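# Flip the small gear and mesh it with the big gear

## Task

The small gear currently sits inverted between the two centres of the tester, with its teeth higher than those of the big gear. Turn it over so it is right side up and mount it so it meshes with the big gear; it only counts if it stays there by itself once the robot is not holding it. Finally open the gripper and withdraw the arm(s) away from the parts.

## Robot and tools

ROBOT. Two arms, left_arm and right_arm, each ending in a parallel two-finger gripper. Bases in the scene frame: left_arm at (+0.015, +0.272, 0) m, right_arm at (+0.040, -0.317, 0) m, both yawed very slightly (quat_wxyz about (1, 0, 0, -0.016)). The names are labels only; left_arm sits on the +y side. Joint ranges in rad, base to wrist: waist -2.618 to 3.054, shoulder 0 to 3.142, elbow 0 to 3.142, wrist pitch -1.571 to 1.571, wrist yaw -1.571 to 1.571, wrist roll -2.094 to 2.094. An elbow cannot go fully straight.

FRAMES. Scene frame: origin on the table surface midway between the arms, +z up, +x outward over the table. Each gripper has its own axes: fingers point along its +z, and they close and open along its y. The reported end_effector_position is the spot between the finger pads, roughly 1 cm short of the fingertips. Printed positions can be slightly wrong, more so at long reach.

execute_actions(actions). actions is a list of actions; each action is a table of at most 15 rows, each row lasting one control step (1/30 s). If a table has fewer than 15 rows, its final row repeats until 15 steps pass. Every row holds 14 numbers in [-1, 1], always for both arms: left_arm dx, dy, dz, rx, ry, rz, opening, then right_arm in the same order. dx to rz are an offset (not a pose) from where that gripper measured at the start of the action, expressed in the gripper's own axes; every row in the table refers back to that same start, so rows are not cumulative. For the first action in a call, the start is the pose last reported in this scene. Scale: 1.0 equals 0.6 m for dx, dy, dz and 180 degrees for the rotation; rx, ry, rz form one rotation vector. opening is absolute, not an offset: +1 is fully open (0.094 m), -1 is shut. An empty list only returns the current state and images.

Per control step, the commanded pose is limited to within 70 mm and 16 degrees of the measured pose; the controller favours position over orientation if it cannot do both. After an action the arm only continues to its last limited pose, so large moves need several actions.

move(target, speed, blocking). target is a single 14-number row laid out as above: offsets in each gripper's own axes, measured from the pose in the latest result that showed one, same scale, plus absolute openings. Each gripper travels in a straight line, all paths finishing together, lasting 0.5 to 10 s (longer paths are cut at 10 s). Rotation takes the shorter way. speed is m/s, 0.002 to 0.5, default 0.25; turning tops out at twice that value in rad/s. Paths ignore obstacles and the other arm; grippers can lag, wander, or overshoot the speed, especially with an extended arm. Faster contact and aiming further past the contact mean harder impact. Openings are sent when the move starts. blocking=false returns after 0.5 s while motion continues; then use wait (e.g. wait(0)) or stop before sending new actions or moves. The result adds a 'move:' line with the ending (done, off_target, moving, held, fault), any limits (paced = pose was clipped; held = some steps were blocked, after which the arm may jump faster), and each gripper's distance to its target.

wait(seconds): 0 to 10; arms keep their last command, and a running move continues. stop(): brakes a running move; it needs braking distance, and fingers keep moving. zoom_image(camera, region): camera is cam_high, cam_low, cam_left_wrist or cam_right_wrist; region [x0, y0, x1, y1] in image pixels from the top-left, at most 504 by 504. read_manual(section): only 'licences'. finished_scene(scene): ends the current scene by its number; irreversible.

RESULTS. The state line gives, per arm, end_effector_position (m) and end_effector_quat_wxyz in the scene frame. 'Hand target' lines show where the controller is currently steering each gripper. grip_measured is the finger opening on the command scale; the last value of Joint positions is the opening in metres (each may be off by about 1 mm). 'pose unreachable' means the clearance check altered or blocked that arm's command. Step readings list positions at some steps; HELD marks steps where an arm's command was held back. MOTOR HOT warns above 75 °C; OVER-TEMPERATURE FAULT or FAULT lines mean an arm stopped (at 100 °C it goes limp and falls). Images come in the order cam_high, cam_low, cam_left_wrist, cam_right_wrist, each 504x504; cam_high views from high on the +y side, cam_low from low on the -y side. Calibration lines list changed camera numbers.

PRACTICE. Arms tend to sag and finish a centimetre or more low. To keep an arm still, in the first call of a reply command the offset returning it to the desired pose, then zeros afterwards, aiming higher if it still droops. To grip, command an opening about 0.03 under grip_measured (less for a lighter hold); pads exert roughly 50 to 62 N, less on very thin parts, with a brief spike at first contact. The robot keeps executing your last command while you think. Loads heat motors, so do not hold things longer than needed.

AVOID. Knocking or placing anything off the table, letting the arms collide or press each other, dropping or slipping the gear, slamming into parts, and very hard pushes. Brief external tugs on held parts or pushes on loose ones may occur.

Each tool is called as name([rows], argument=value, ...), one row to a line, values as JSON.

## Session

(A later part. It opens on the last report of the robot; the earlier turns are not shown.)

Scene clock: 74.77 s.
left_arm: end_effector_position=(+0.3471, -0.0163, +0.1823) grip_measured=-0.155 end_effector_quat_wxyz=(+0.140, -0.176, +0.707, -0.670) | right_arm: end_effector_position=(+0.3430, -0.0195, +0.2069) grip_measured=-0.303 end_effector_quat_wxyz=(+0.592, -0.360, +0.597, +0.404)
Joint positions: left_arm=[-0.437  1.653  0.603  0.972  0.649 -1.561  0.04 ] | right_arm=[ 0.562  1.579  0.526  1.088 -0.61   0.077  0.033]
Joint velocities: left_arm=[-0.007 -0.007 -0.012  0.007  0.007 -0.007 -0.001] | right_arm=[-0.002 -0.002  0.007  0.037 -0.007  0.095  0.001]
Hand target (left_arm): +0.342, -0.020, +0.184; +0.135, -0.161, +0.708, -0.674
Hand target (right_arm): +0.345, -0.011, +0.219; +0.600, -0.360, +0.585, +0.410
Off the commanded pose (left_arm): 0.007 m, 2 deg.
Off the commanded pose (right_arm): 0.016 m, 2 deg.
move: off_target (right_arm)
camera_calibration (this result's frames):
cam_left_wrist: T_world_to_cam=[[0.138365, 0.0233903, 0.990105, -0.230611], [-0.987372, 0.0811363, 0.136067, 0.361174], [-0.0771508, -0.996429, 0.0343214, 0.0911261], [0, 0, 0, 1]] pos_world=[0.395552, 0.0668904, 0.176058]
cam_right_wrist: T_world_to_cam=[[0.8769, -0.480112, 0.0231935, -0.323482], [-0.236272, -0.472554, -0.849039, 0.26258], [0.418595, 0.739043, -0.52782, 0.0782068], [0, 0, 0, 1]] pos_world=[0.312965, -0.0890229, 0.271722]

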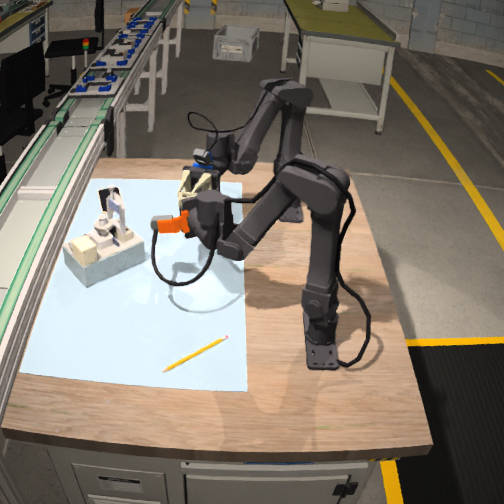

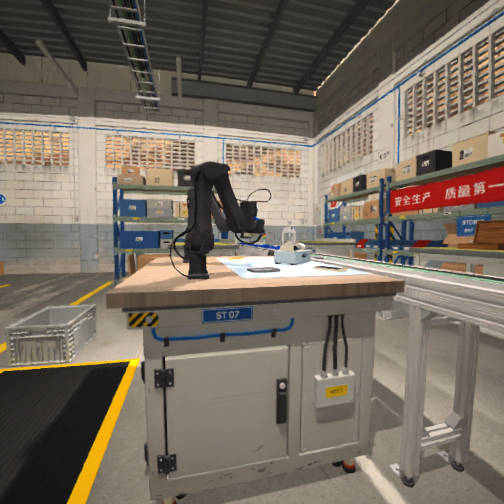

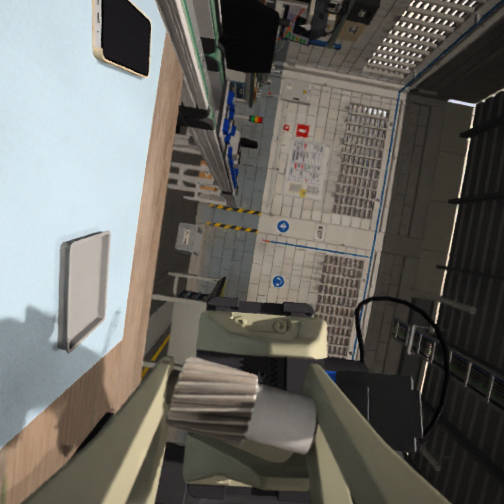

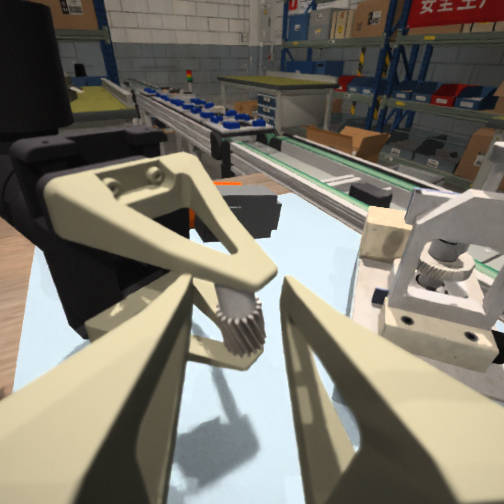

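move(target=[0,0,0,0,0,0,-0.2, -0.005,0,-0.025,0,0,0,-0.3], speed=0.04)

move(target=[0,-0.028,0,0.023,0,0.014,-0.2, 0,0,0,0,0,0,-0.3], speed=0.04)

Scene clock: 75.87 s.
left_arm: end_effector_position=(+0.3478, -0.0158, +0.1809) grip_measured=-0.155 end_effector_quat_wxyz=(+0.139, -0.181, +0.708, -0.668) | right_arm: end_effector_position=(+0.3393, -0.0282, +0.2082) grip_measured=-0.303 end_effector_quat_wxyz=(+0.592, -0.360, +0.596, +0.405)
Joint positions: left_arm=[-0.437  1.653  0.603  0.966  0.644 -1.565  0.04 ] | right_arm=[ 0.54   1.547  0.501  1.082 -0.634  0.077  0.033]
Joint velocities: left_arm=[ 0.002 -0.007 -0.007  0.007  0.022  0.037 -0.   ] | right_arm=[-0.002 -0.012  0.007  0.022 -0.037 -0.007 -0.   ]
Hand target (left_arm): +0.347, -0.016, +0.182; +0.140, -0.176, +0.707, -0.670
Hand target (right_arm): +0.337, -0.033, +0.209; +0.592, -0.360, +0.597, +0.404
Off the commanded pose (left_arm): 0.002 m, 1 deg.
Off the commanded pose (right_arm): 0.006 m, 0 deg.
move: done
camera_calibration (this result's frames):
cam_left_wrist: T_world_to_cam=[[0.147848, 0.0228505, 0.988746, -0.232374], [-0.986415, 0.0757802, 0.145748, 0.359845], [-0.071597, -0.996863, 0.033744, 0.0898326], [0, 0, 0, 1]] pos_world=[0.395745, 0.0675915, 0.174281]
cam_right_wrist: T_world_to_cam=[[0.877591, -0.478783, 0.0245129, -0.324933], [-0.234357, -0.473051, -0.849294, 0.258122], [0.418223, 0.739588, -0.527351, 0.0868318], [0, 0, 0, 1]] pos_world=[0.309336, -0.0976871, 0.272977]

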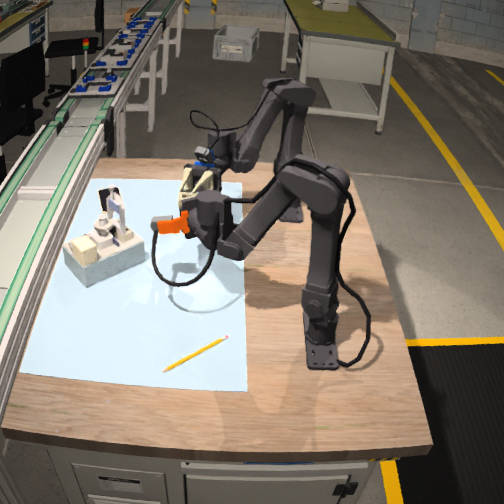

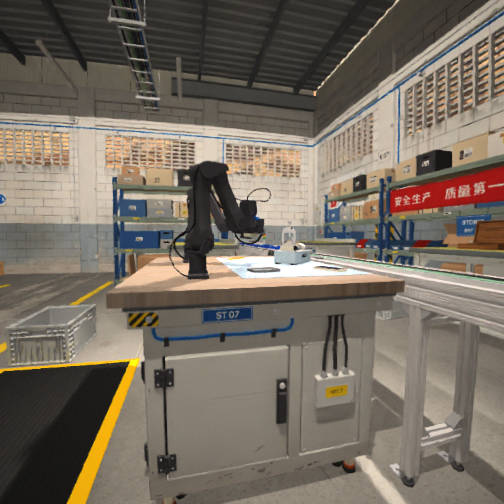

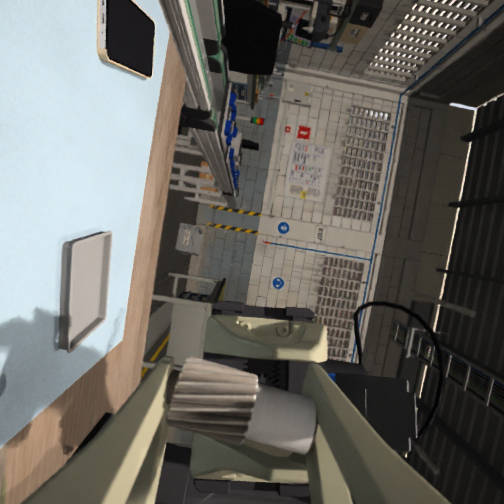

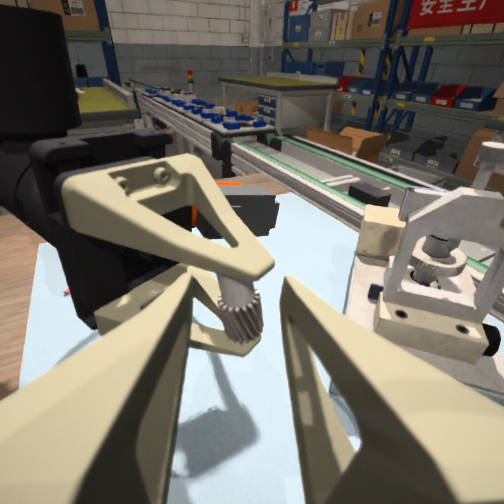

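Scene clock: 77.23 s.
left_arm: end_effector_position=(+0.3484, -0.0162, +0.1935) grip_measured=-0.155 end_effector_quat_wxyz=(+0.150, -0.170, +0.694, -0.684) | right_arm: end_effector_position=(+0.3393, -0.0282, +0.2081) grip_measured=-0.303 end_effector_quat_wxyz=(+0.592, -0.360, +0.597, +0.405)
Joint positions: left_arm=[-0.437  1.653  0.603  1.025  0.644 -1.579  0.04 ] | right_arm=[ 0.54   1.547  0.501  1.082 -0.634  0.077  0.033]
Joint velocities: left_arm=[ 0.002 -0.012  0.012 -0.037 -0.007 -0.007 -0.   ] | right_arm=[ 0.007  0.007  0.002  0.022  0.007  0.022 -0.   ]
Hand target (left_arm): +0.349, -0.016, +0.198; +0.160, -0.161, +0.687, -0.690
Hand target (right_arm): +0.339, -0.028, +0.208; +0.592, -0.360, +0.597, +0.405
Off the commanded pose (left_arm): 0.004 m, 2 deg.
Off the commanded pose (right_arm): 0.000 m, 0 deg.
move: done
camera_calibration (this result's frames):
cam_left_wrist: T_world_to_cam=[[0.107806, 0.055803, 0.992605, -0.231229], [-0.991492, 0.0792945, 0.103227, 0.368706], [-0.0729477, -0.995288, 0.0638766, 0.083795], [0, 0, 0, 1]] pos_world=[0.396609, 0.0670671, 0.186106]
cam_right_wrist: T_world_to_cam=[[0.877599, -0.478778, 0.0243094, -0.324892], [-0.23464, -0.473209, -0.849128, 0.258111], [0.418047, 0.73949, -0.527628, 0.0869012], [0, 0, 0, 1]] pos_world=[0.30936, -0.0976737, 0.272919]

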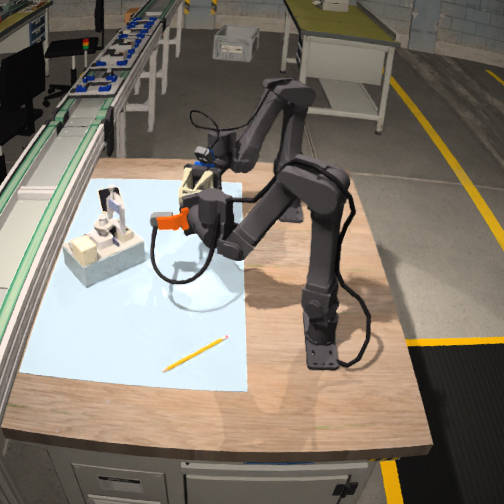

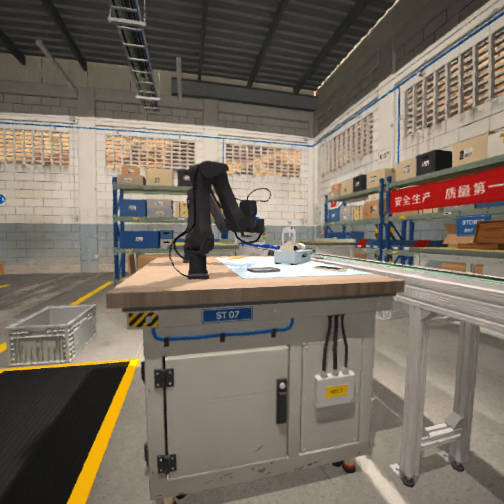

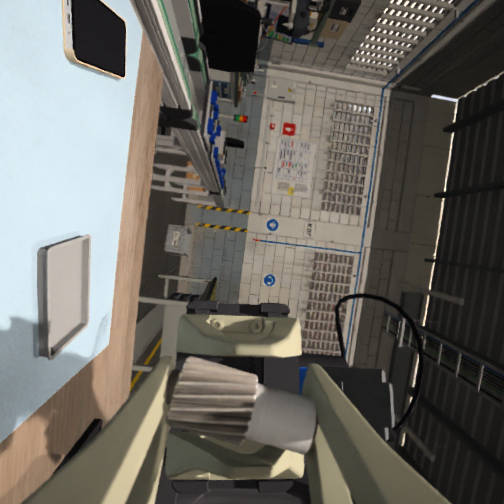

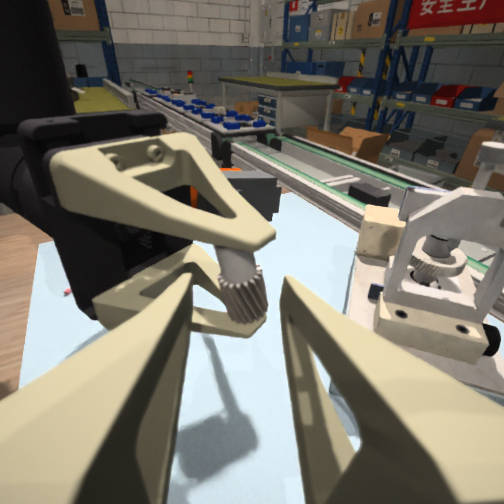

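move(target=[0,-0.006,0,0.005,0,0.003,-0.2, -0.01,0,0.04,0,0,0,-0.3], speed=0.03)

Scene clock: 78.50 s.
left_arm: end_effector_position=(+0.3484, -0.0162, +0.1932) grip_measured=-0.155 end_effector_quat_wxyz=(+0.148, -0.172, +0.694, -0.684) | right_arm: end_effector_position=(+0.3457, -0.0131, +0.2074) grip_measured=-0.303 end_effector_quat_wxyz=(+0.588, -0.359, +0.602, +0.404)
Joint positions: left_arm=[-0.437  1.653  0.603  1.024  0.644 -1.585  0.04 ] | right_arm=[ 0.578  1.586  0.553  1.054 -0.593  0.077  0.033]
Joint velocities: left_arm=[ 0.012 -0.012  0.007  0.007 -0.037 -0.022 -0.   ] | right_arm=[ 0.002  0.002 -0.027 -0.125 -0.022  0.022 -0.   ]
Hand target (left_arm): +0.349, -0.016, +0.197; +0.155, -0.166, +0.689, -0.688
Hand target (right_arm): +0.349, -0.007, +0.215; +0.592, -0.360, +0.597, +0.405
Off the commanded pose (left_arm): 0.004 m, 1 deg.
Off the commanded pose (right_arm): 0.011 m, 1 deg.
move: off_target (right_arm)
camera_calibration (this result's frames):
cam_left_wrist: T_world_to_cam=[[0.114244, 0.0576308, 0.99178, -0.232961], [-0.990811, 0.0793699, 0.109521, 0.367279], [-0.0724057, -0.995178, 0.0661688, 0.0831893], [0, 0, 0, 1]] pos_world=[0.396542, 0.067063, 0.185316]
cam_right_wrist: T_world_to_cam=[[0.876771, -0.480646, 0.0158514, -0.32127], [-0.246801, -0.478003, -0.842972, 0.269008], [0.412748, 0.735182, -0.537723, 0.0766123], [0, 0, 0, 1]] pos_world=[0.31645, -0.0821548, 0.273055]

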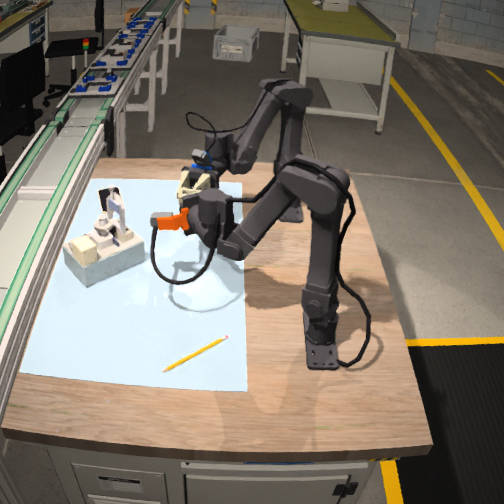

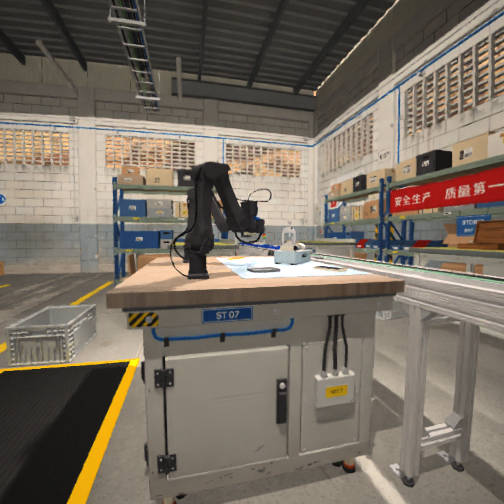

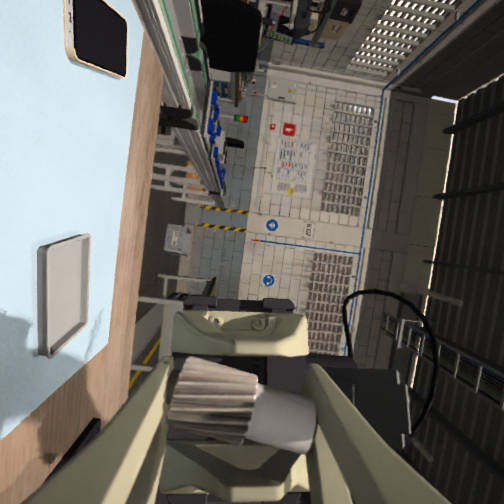

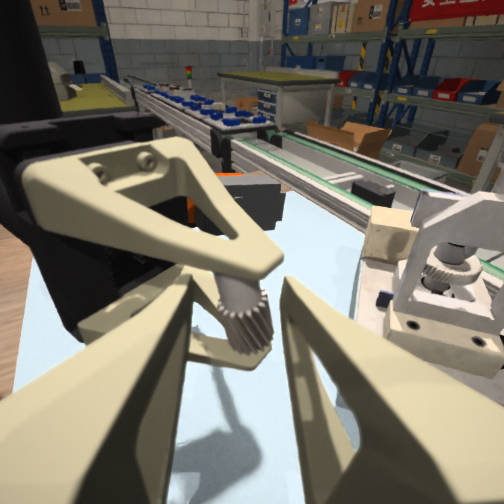

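Lower 5 mm via pitch, then close.

move(target=[0,-0.006,0,0.005,0,0.003,-0.2, 0.009,0,0,0,0.006,0,-0.3], speed=0.03)

move(target=[0,-0.006,0,0.005,0,0.003,-0.165, 0,0,0,0,0,0,-0.67], speed=0.03)

Scene clock: 79.33 s.
left_arm: end_effector_position=(+0.3484, -0.0162, +0.1928) grip_measured=-0.155 end_effector_quat_wxyz=(+0.145, -0.175, +0.694, -0.684) | right_arm: end_effector_position=(+0.3459, -0.0132, +0.2051) grip_measured=-0.303 end_effector_quat_wxyz=(+0.584, -0.359, +0.606, +0.403)
Joint positions: left_arm=[-0.437  1.653  0.603  1.022  0.644 -1.59   0.04 ] | right_arm=[ 0.578  1.586  0.553  1.043 -0.593  0.074  0.033]
Joint velocities: left_arm=[-0.002 -0.002  0.002 -0.007  0.007 -0.037 -0.   ] | right_arm=[ 0.002 -0.002 -0.017 -0.051  0.007 -0.066  0.   ]
Hand target (left_arm): +0.349, -0.016, +0.197; +0.152, -0.168, +0.689, -0.688
Hand target (right_arm): +0.345, -0.013, +0.202; +0.582, -0.363, +0.607, +0.401
Off the commanded pose (left_arm): 0.004 m, 1 deg.
Off the commanded pose (right_arm): 0.003 m, 1 deg.
move: done
camera_calibration (this result's frames):
cam_left_wrist: T_world_to_cam=[[0.120675, 0.0591197, 0.99093, -0.23461], [-0.990088, 0.0794193, 0.115834, 0.365845], [-0.0718509, -0.995087, 0.0681176, 0.0826532], [0, 0, 0, 1]] pos_world=[0.396469, 0.067062, 0.184474]
cam_right_wrist: T_world_to_cam=[[0.876485, -0.481249, 0.0131763, -0.320746], [-0.25282, -0.483401, -0.838097, 0.268074], [0.409702, 0.731248, -0.545363, 0.0778942], [0, 0, 0, 1]] pos_world=[0.31699, -0.0817315, 0.271379]

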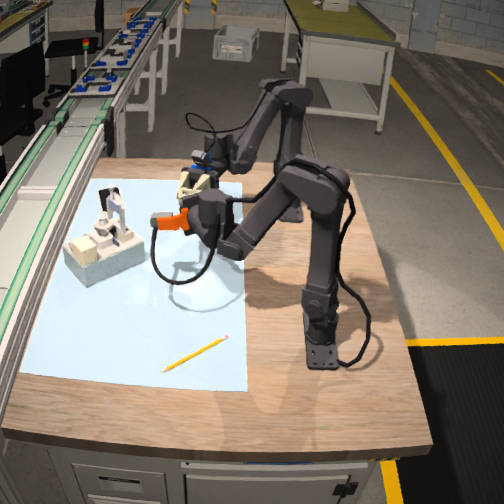

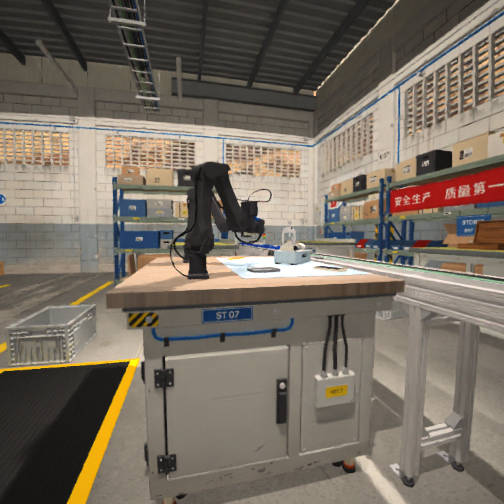

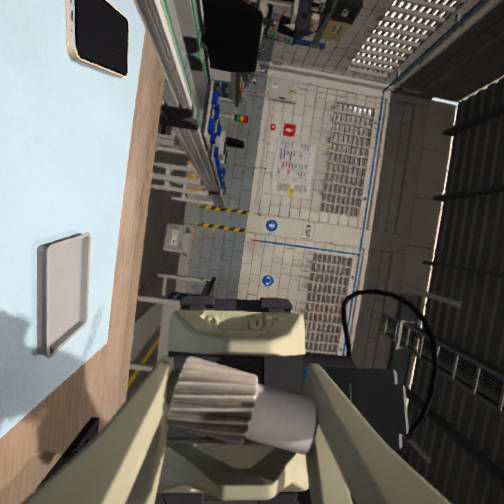

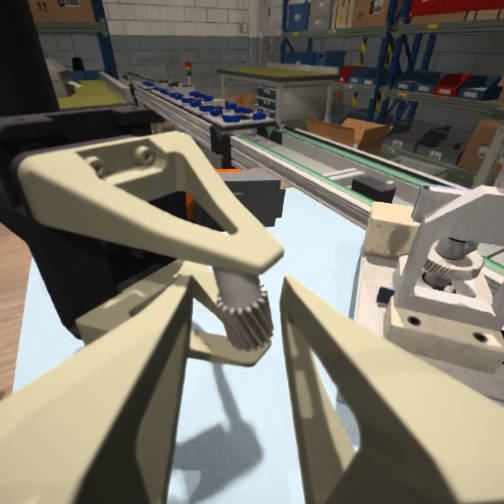

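Scene clock: 80.03 s.
left_arm: end_effector_position=(+0.3479, -0.0164, +0.1914) grip_measured=-0.151 end_effector_quat_wxyz=(+0.137, -0.181, +0.694, -0.683) | right_arm: end_effector_position=(+0.3474, -0.0141, +0.2043) grip_measured=-0.622 end_effector_quat_wxyz=(+0.588, -0.361, +0.606, +0.396)
Joint positions: left_arm=[-0.437  1.653  0.603  1.015  0.647 -1.607  0.04 ] | right_arm=[ 0.577  1.586  0.553  1.04  -0.585  0.059  0.018]
Joint velocities: left_arm=[-0.002 -0.017  0.017 -0.037 -0.081 -0.007 -0.001] | right_arm=[ 0.002 -0.007 -0.002 -0.095 -0.051 -0.051 -0.   ]
Hand target (left_arm): +0.349, -0.016, +0.196; +0.150, -0.170, +0.689, -0.688
Hand target (right_arm): +0.346, -0.013, +0.205; +0.584, -0.359, +0.606, +0.403
Off the commanded pose (left_arm): 0.005 m, 2 deg.
Off the commanded pose (right_arm): 0.002 m, 1 deg.
move: done
camera_calibration (this result's frames):
cam_left_wrist: T_world_to_cam=[[0.141853, 0.0634115, 0.987855, -0.239885], [-0.987197, 0.0825898, 0.136457, 0.360595], [-0.0729338, -0.994564, 0.0743153, 0.0816901], [0, 0, 0, 1]] pos_world=[0.395965, 0.066676, 0.181695]
cam_right_wrist: T_world_to_cam=[[0.872146, -0.48851, 0.0268323, -0.323884], [-0.247832, -0.488416, -0.836677, 0.265241], [0.421831, 0.723055, -0.547038, 0.0734848], [0, 0, 0, 1]] pos_world=[0.317212, -0.0818066, 0.27081]

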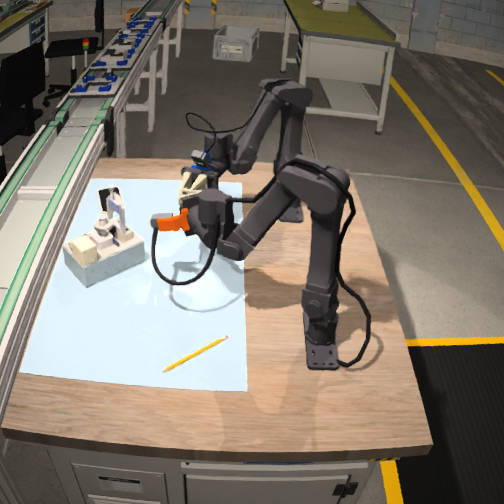

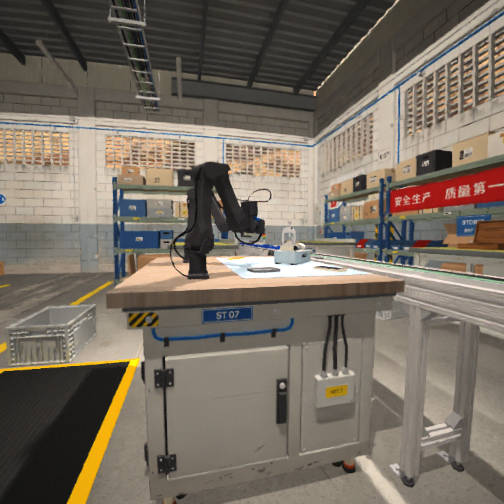

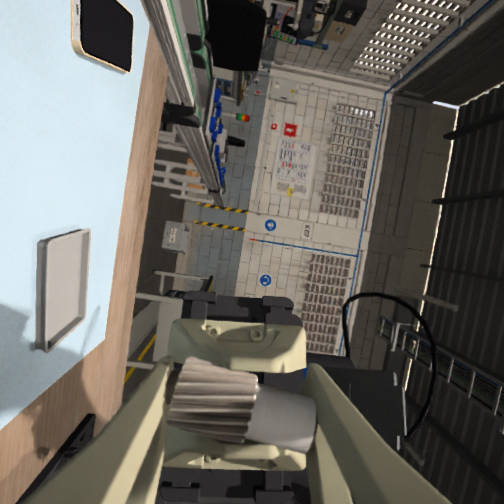

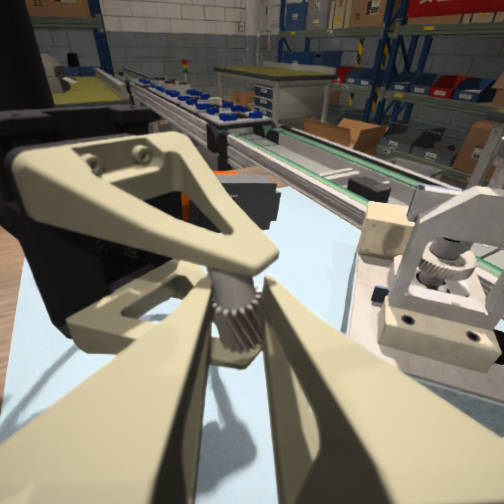

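move(target=[0,-0.006,0,0.005,0,0.003,0.3, 0,0,0,0,0,0,-0.67], speed=0.03)

move(target=[0,-0.02,-0.1,0,0,0,0.3, -0.005,0,0,0,-0.003,0,-0.67], speed=0.1)

move(target=[0,0,0,0,0,0.95,0.3, -0.005,0,0,0,-0.003,0,-0.67], speed=0.5)

Scene clock: 81.03 s.
left_arm: end_effector_position=(+0.3479, -0.0164, +0.1912) grip_measured=+0.297 end_effector_quat_wxyz=(+0.135, -0.183, +0.693, -0.684) | right_arm: end_effector_position=(+0.3474, -0.0141, +0.2031) grip_measured=-0.640 end_effector_quat_wxyz=(+0.586, -0.361, +0.607, +0.396)
Joint positions: left_arm=[-0.437  1.653  0.603  1.014  0.647 -1.613  0.061] | right_arm=[ 0.577  1.586  0.553  1.034 -0.585  0.058  0.017]
Joint velocities: left_arm=[ 0.012 -0.007  0.007 -0.022 -0.007 -0.007  0.001] | right_arm=[-0.012 -0.007 -0.002  0.007  0.066 -0.022 -0.   ]
Hand target (left_arm): +0.348, -0.016, +0.195; +0.141, -0.177, +0.689, -0.688
Hand target (right_arm): +0.347, -0.014, +0.204; +0.588, -0.361, +0.606, +0.396
Off the commanded pose (left_arm): 0.004 m, 1 deg.
Off the commanded pose (right_arm): 0.001 m, 0 deg.
move: done
camera_calibration (this result's frames):
cam_left_wrist: T_world_to_cam=[[0.147592, 0.0655656, 0.986873, -0.241498], [-0.9864, 0.0827291, 0.142025, 0.359272], [-0.0723311, -0.994413, 0.076884, 0.081006], [0, 0, 0, 1]] pos_world=[0.395888, 0.0666651, 0.181074]
cam_right_wrist: T_world_to_cam=[[0.872245, -0.488432, 0.0249649, -0.323509], [-0.251071, -0.491002, -0.834195, 0.264848], [0.419705, 0.721354, -0.550905, 0.0743425], [0, 0, 0, 1]] pos_world=[0.317473, -0.0815983, 0.269967]

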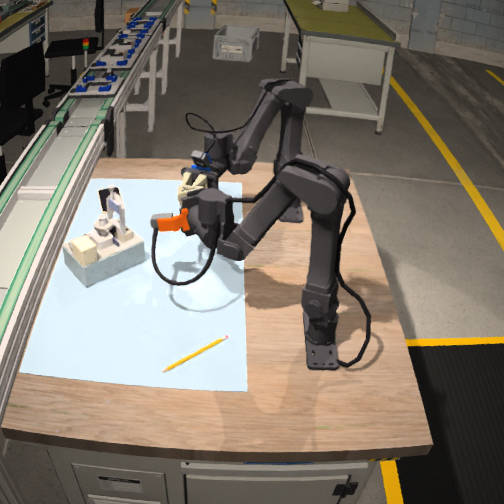

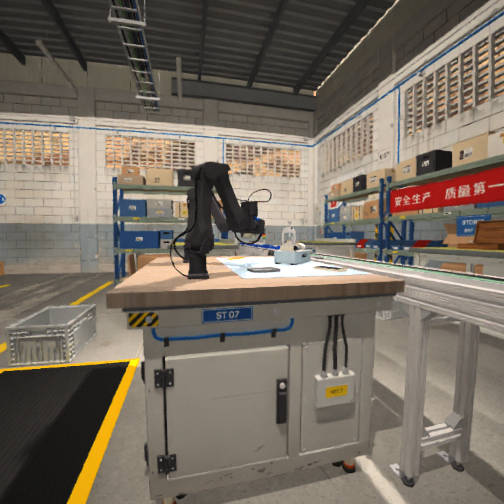

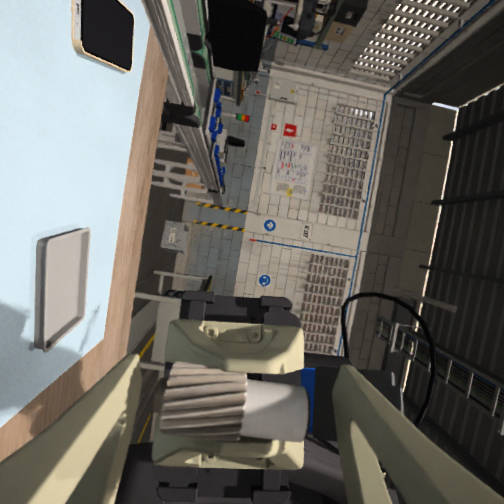

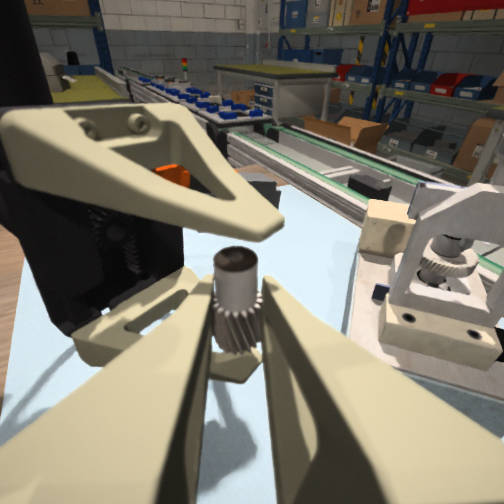

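Scene clock: 82.17 s.
left_arm: end_effector_position=(+0.3261, +0.0349, +0.2006) grip_measured=+0.297 end_effector_quat_wxyz=(+0.128, -0.189, +0.694, -0.683) | right_arm: end_effector_position=(+0.3474, -0.0141, +0.2025) grip_measured=-0.640 end_effector_quat_wxyz=(+0.585, -0.361, +0.608, +0.396)
Joint positions: left_arm=[-0.291  1.457  0.474  0.932  0.794 -1.615  0.061] | right_arm=[ 0.577  1.586  0.553  1.032 -0.585  0.058  0.017]
Joint velocities: left_arm=[-0.002 -0.012 -0.002  0.022 -0.051 -0.037 -0.001] | right_arm=[-0.002 -0.022 -0.012  0.037  0.037  0.022  0.   ]
Hand target (left_arm): +0.323, +0.038, +0.205; +0.134, -0.184, +0.693, -0.684
Hand target (right_arm): +0.348, -0.014, +0.206; +0.589, -0.360, +0.605, +0.398
Off the commanded pose (left_arm): 0.006 m, 1 deg.
Off the commanded pose (right_arm): 0.004 m, 1 deg.
move: done
camera_calibration (this result's frames):
cam_left_wrist: T_world_to_cam=[[0.164841, 0.0669225, 0.984047, -0.255965], [-0.983751, 0.083113, 0.159139, 0.327921], [-0.0711371, -0.994291, 0.0795355, 0.128774], [0, 0, 0, 1]] pos_world=[0.373946, 0.117914, 0.189454]
cam_right_wrist: T_world_to_cam=[[0.8723, -0.488398, 0.0236505, -0.323247], [-0.252974, -0.492157, -0.832938, 0.264751], [0.418445, 0.720589, -0.55286, 0.0748438], [0, 0, 0, 1]] pos_world=[0.317625, -0.0815058, 0.269544]

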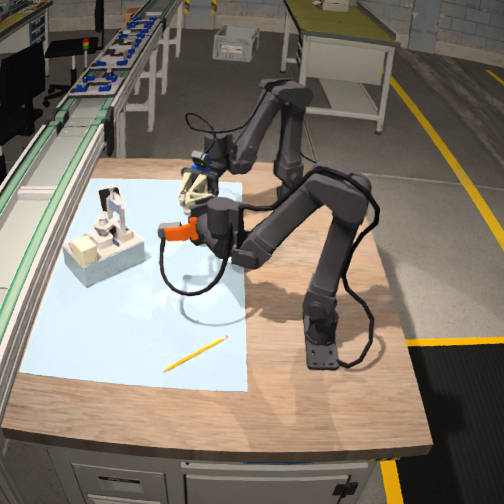

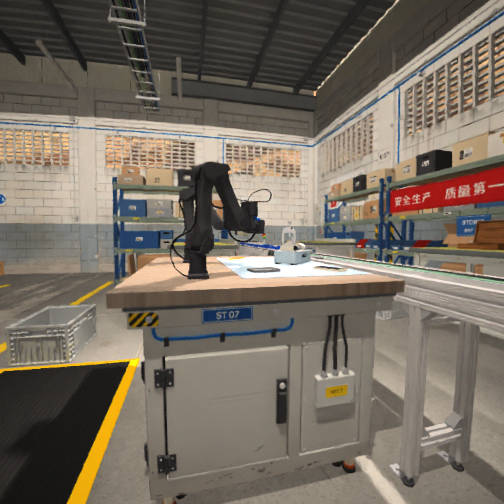

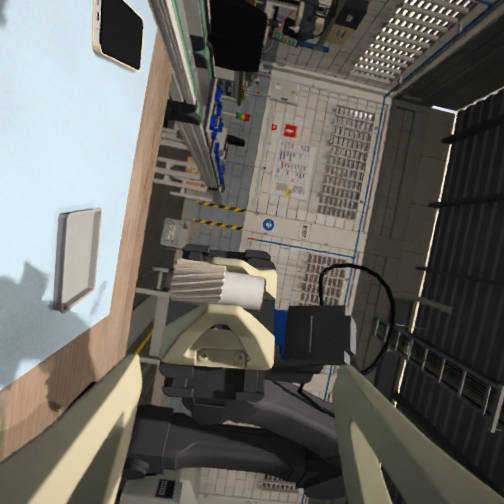

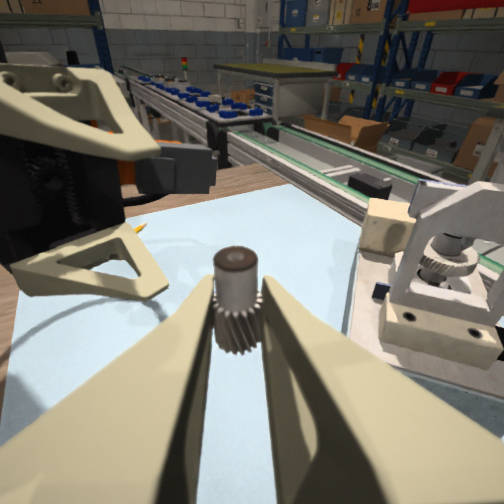

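Scene clock: 85.90 s.
left_arm: end_effector_position=(+0.3261, +0.0349, +0.2018) grip_measured=+0.298 end_effector_quat_wxyz=(+0.692, +0.676, +0.241, +0.076) | right_arm: end_effector_position=(+0.3474, -0.0141, +0.2015) grip_measured=-0.640 end_effector_quat_wxyz=(+0.584, -0.361, +0.610, +0.396)
Joint positions: left_arm=[-0.291  1.457  0.474  0.938  0.794  1.369  0.061] | right_arm=[ 0.577  1.586  0.553  1.027 -0.585  0.058  0.017]
Joint velocities: left_arm=[ 0.002 -0.002  0.002  0.007 -0.037  0.095  0.001] | right_arm=[-0.017 -0.007 -0.017  0.051 -0.037 -0.066  0.   ]
Hand target (left_arm): +0.326, +0.035, +0.201; +0.691, +0.677, +0.243, +0.074
Hand target (right_arm): +0.348, -0.014, +0.205; +0.588, -0.360, +0.606, +0.398
Off the commanded pose (left_arm): 0.001 m, 0 deg.
Off the commanded pose (right_arm): 0.004 m, 1 deg.
move: done
camera_calibration (this result's frames):
cam_left_wrist: T_world_to_cam=[[-0.315051, -0.095216, -0.944286, 0.294108], [0.50848, 0.823173, -0.252653, -0.101611], [0.801368, -0.55975, -0.210926, -0.112441], [0, 0, 0, 1]] pos_world=[0.234433, 0.0487084, 0.228333]
cam_right_wrist: T_world_to_cam=[[0.872389, -0.488345, 0.021397, -0.322796], [-0.256229, -0.494133, -0.83077, 0.26458], [0.416275, 0.719272, -0.556204, 0.0757023], [0, 0, 0, 1]] pos_world=[0.317884, -0.0813488, 0.268818]

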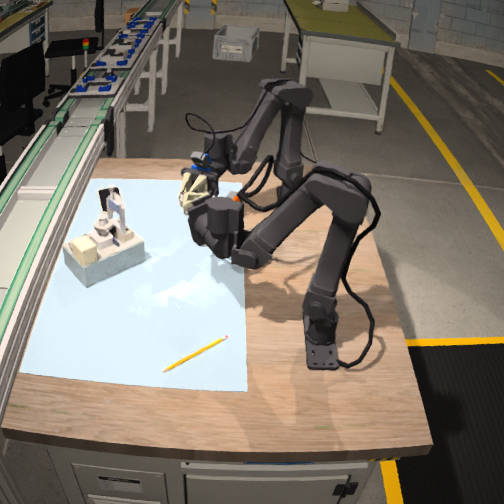

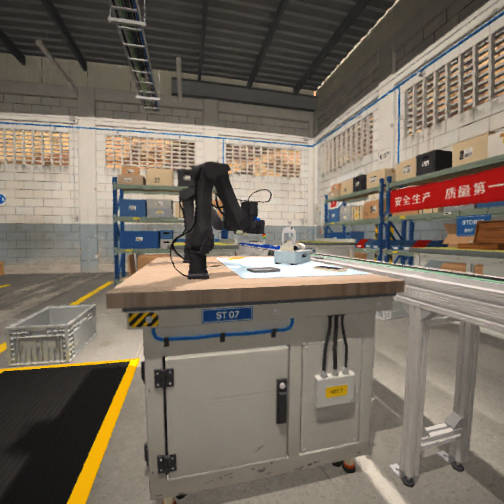

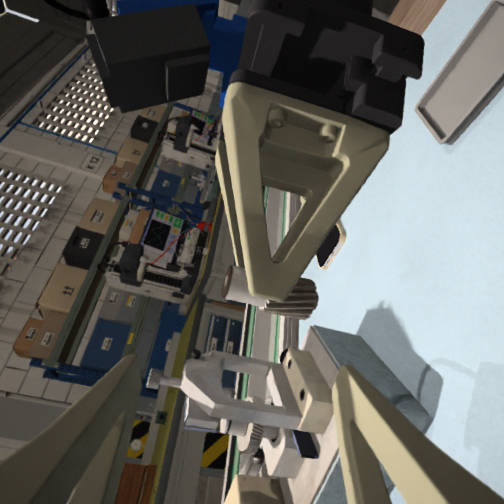

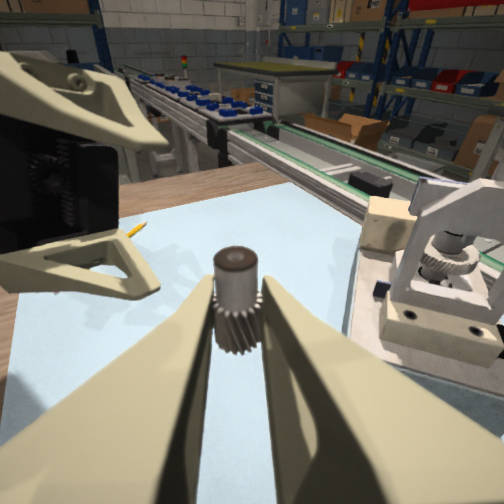

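zoom_image(camera="cam_left_wrist", region=[190, 80, 410, 340])

Region (190, 80, 410, 340) of cam_left_wrist's 504x504 image, scaled by 1.938, with more detail than that image has; it fills the left 426 columns of this view, and the rest is white.

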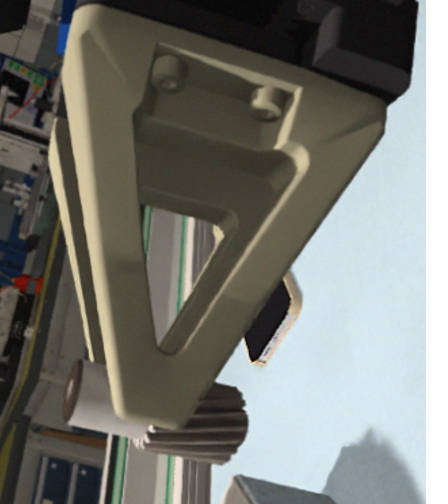

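move(target=[0,0,0,0,0,0,0.3, 0.036,-0.221,0.031,0.1288,-0.012,-0.02,-0.67], speed=0.15)

move(target=[0.203,0.169,0.1375,0.05,0.2955,-0.4733,-0.15, -0.005,0,0,0,-0.003,0,-0.67], speed=0.25)

Scene clock: 89.33 s.
left_arm: end_effector_position=(+0.3261, +0.0349, +0.2018) grip_measured=+0.298 end_effector_quat_wxyz=(+0.692, +0.677, +0.240, +0.078) | right_arm: end_effector_position=(+0.4625, -0.0515, +0.1535) grip_measured=-0.640 end_effector_quat_wxyz=(+0.644, -0.253, +0.673, +0.261)
Joint positions: left_arm=[-0.291  1.457  0.474  0.938  0.794  1.375  0.061] | right_arm=[ 0.49   1.913  0.722  1.154 -0.285  0.015  0.017]
Joint velocities: left_arm=[-0.007 -0.007 -0.007 -0.037 -0.037 -0.081 -0.   ] | right_arm=[ 0.002 -0.017 -0.007  0.066 -0.007  0.037 -0.   ]
Hand target (left_arm): +0.326, +0.035, +0.202; +0.692, +0.676, +0.241, +0.076
Hand target (right_arm): +0.473, -0.054, +0.172; +0.668, -0.248, +0.654, +0.253
Off the commanded pose (left_arm): 0.000 m, 0 deg.
Off the commanded pose (right_arm): 0.022 m, 4 deg.
move: off_target (right_arm)
camera_calibration (this result's frames):
cam_left_wrist: T_world_to_cam=[[-0.310529, -0.0929587, -0.946008, 0.292901], [0.509819, 0.823674, -0.248287, -0.102946], [0.802282, -0.559393, -0.208382, -0.113265], [0, 0, 0, 1]] pos_world=[0.234309, 0.0486621, 0.227924]
cam_right_wrist: T_world_to_cam=[[0.623983, -0.779182, 0.0593399, -0.346297], [-0.421198, -0.39932, -0.814332, 0.314313], [0.658208, 0.483135, -0.577358, -0.0928013], [0, 0, 0, 1]] pos_world=[0.409554, -0.0994808, 0.222925]

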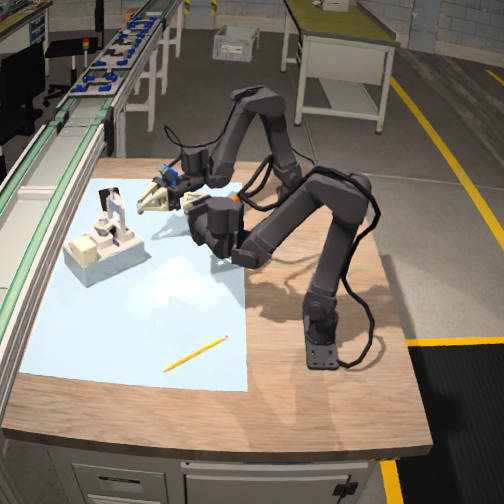

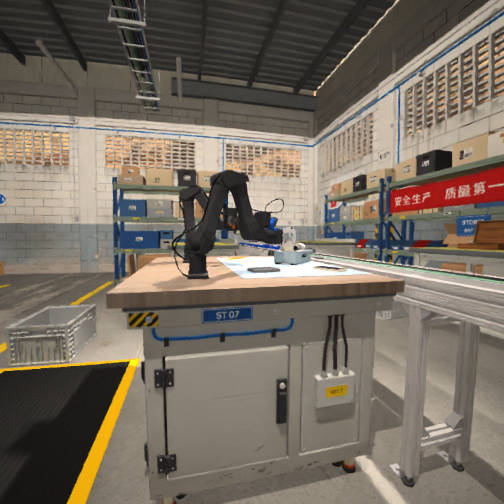

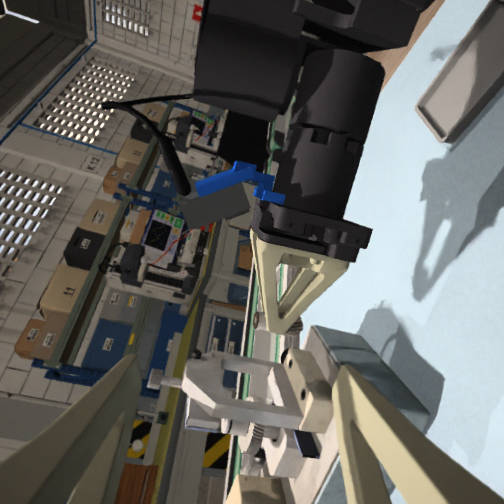

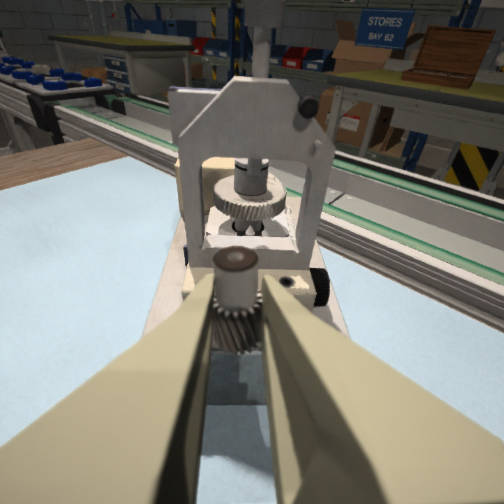

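Scene clock: 93.60 s.
left_arm: end_effector_position=(+0.4824, +0.0157, +0.2594) grip_measured=-0.147 end_effector_quat_wxyz=(+0.336, +0.307, +0.880, -0.138) | right_arm: end_effector_position=(+0.4624, -0.0515, +0.1519) grip_measured=-0.640 end_effector_quat_wxyz=(+0.642, -0.253, +0.676, +0.260)
Joint positions: left_arm=[-0.407  2.016  2.126 -0.959  0.193  0.159  0.04 ] | right_arm=[ 0.49   1.913  0.722  1.148 -0.285  0.015  0.017]
Joint velocities: left_arm=[-0.012 -0.002 -0.002 -0.007 -0.037 -0.007  0.001] | right_arm=[-0.012  0.002 -0.002 -0.022 -0.11   0.037 -0.   ]
Hand target (left_arm): +0.487, +0.021, +0.269; +0.345, +0.299, +0.879, -0.139
Hand target (right_arm): +0.463, -0.051, +0.156; +0.647, -0.252, +0.670, +0.262
Off the commanded pose (left_arm): 0.015 m, 2 deg.
Off the commanded pose (right_arm): 0.005 m, 1 deg.
move: off_target (left_arm)
camera_calibration (this result's frames):
cam_left_wrist: T_world_to_cam=[[-0.584156, -0.8027, 0.120146, 0.260734], [-0.806169, 0.556665, -0.200537, 0.474091], [0.0940902, -0.214003, -0.972291, 0.297053], [0, 0, 0, 1]] pos_world=[0.506557, 0.00895173, 0.352569]
cam_right_wrist: T_world_to_cam=[[0.624027, -0.77925, 0.0579629, -0.346073], [-0.42607, -0.401502, -0.810716, 0.314595], [0.655023, 0.481212, -0.582563, -0.0914965], [0, 0, 0, 1]] pos_world=[0.40993, -0.0993375, 0.221804]

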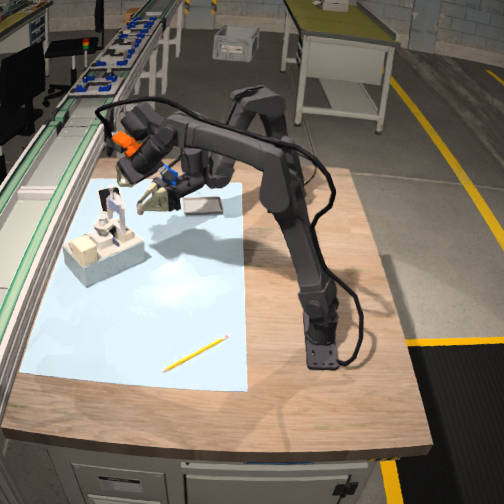

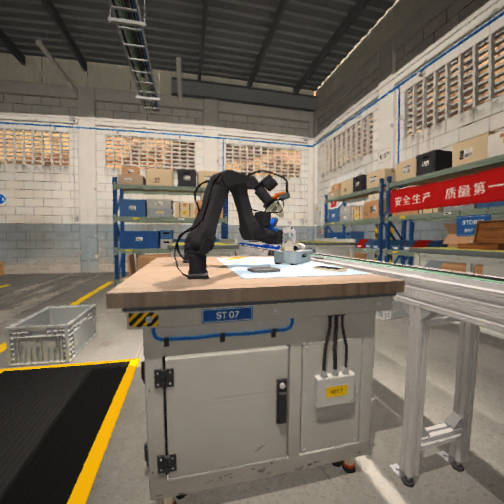

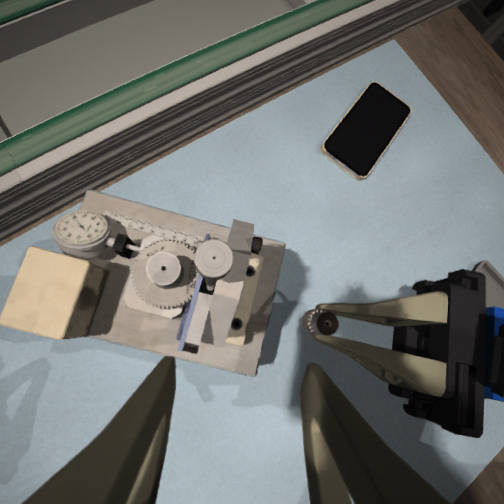

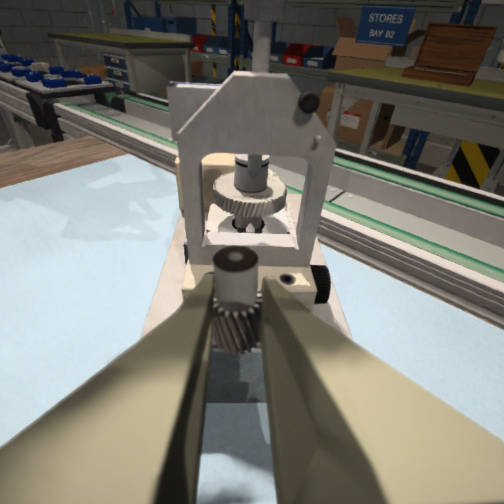

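execute_actions(actions=[])

Scene clock: 95.57 s.
left_arm: end_effector_position=(+0.4820, +0.0159, +0.2591) grip_measured=-0.147 end_effector_quat_wxyz=(+0.334, +0.307, +0.880, -0.138) | right_arm: end_effector_position=(+0.4624, -0.0515, +0.1519) grip_measured=-0.640 end_effector_quat_wxyz=(+0.642, -0.253, +0.676, +0.260)
Joint positions: left_arm=[-0.407  2.016  2.126 -0.961  0.193  0.158  0.04 ] | right_arm=[ 0.49   1.913  0.722  1.148 -0.285  0.015  0.017]
Joint velocities: left_arm=[-0.012 -0.007 -0.002 -0.095  0.066  0.051  0.001] | right_arm=[-0.007  0.017  0.007 -0.022  0.051 -0.051 -0.001]
Hand target (left_arm): +0.487, +0.021, +0.269; +0.345, +0.299, +0.879, -0.139
Hand target (right_arm): +0.463, -0.051, +0.156; +0.647, -0.252, +0.670, +0.262
Off the commanded pose (left_arm): 0.015 m, 2 deg.
Off the commanded pose (right_arm): 0.005 m, 1 deg.
camera_calibration (this result's frames):
cam_left_wrist: T_world_to_cam=[[-0.58366, -0.802958, 0.120828, 0.260288], [-0.806773, 0.556594, -0.198294, 0.473319], [0.0919696, -0.213216, -0.972667, 0.297874], [0, 0, 0, 1]] pos_world=[0.506386, 0.00906546, 0.352138]
cam_right_wrist: T_world_to_cam=[[0.624027, -0.77925, 0.0579629, -0.346073], [-0.42607, -0.401502, -0.810716, 0.314595], [0.655023, 0.481212, -0.582563, -0.0914965], [0, 0, 0, 1]] pos_world=[0.40993, -0.0993375, 0.221804]

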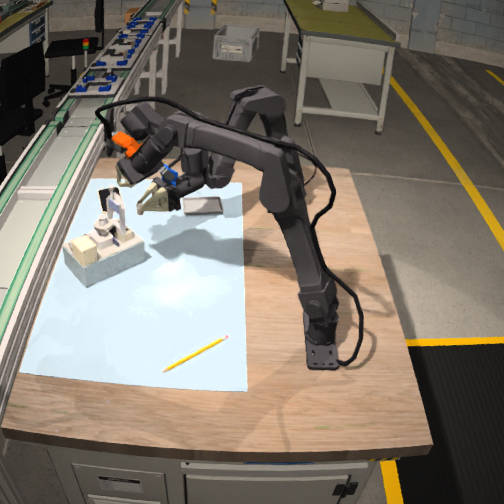

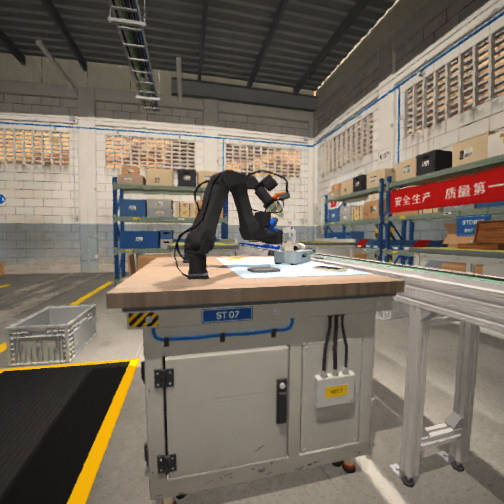

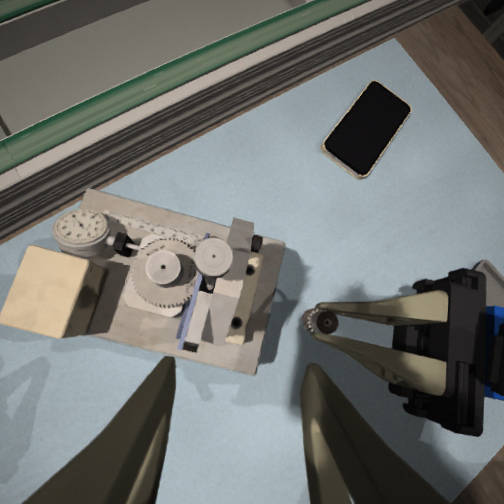

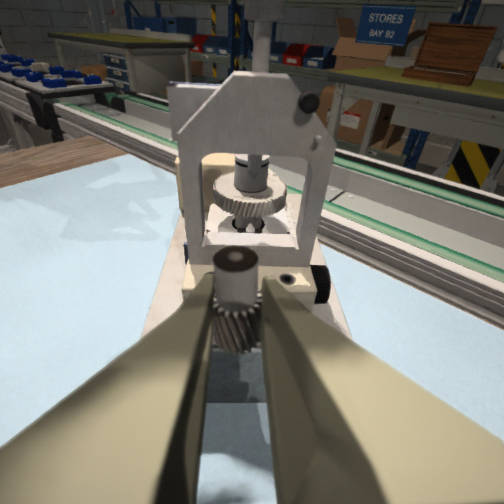

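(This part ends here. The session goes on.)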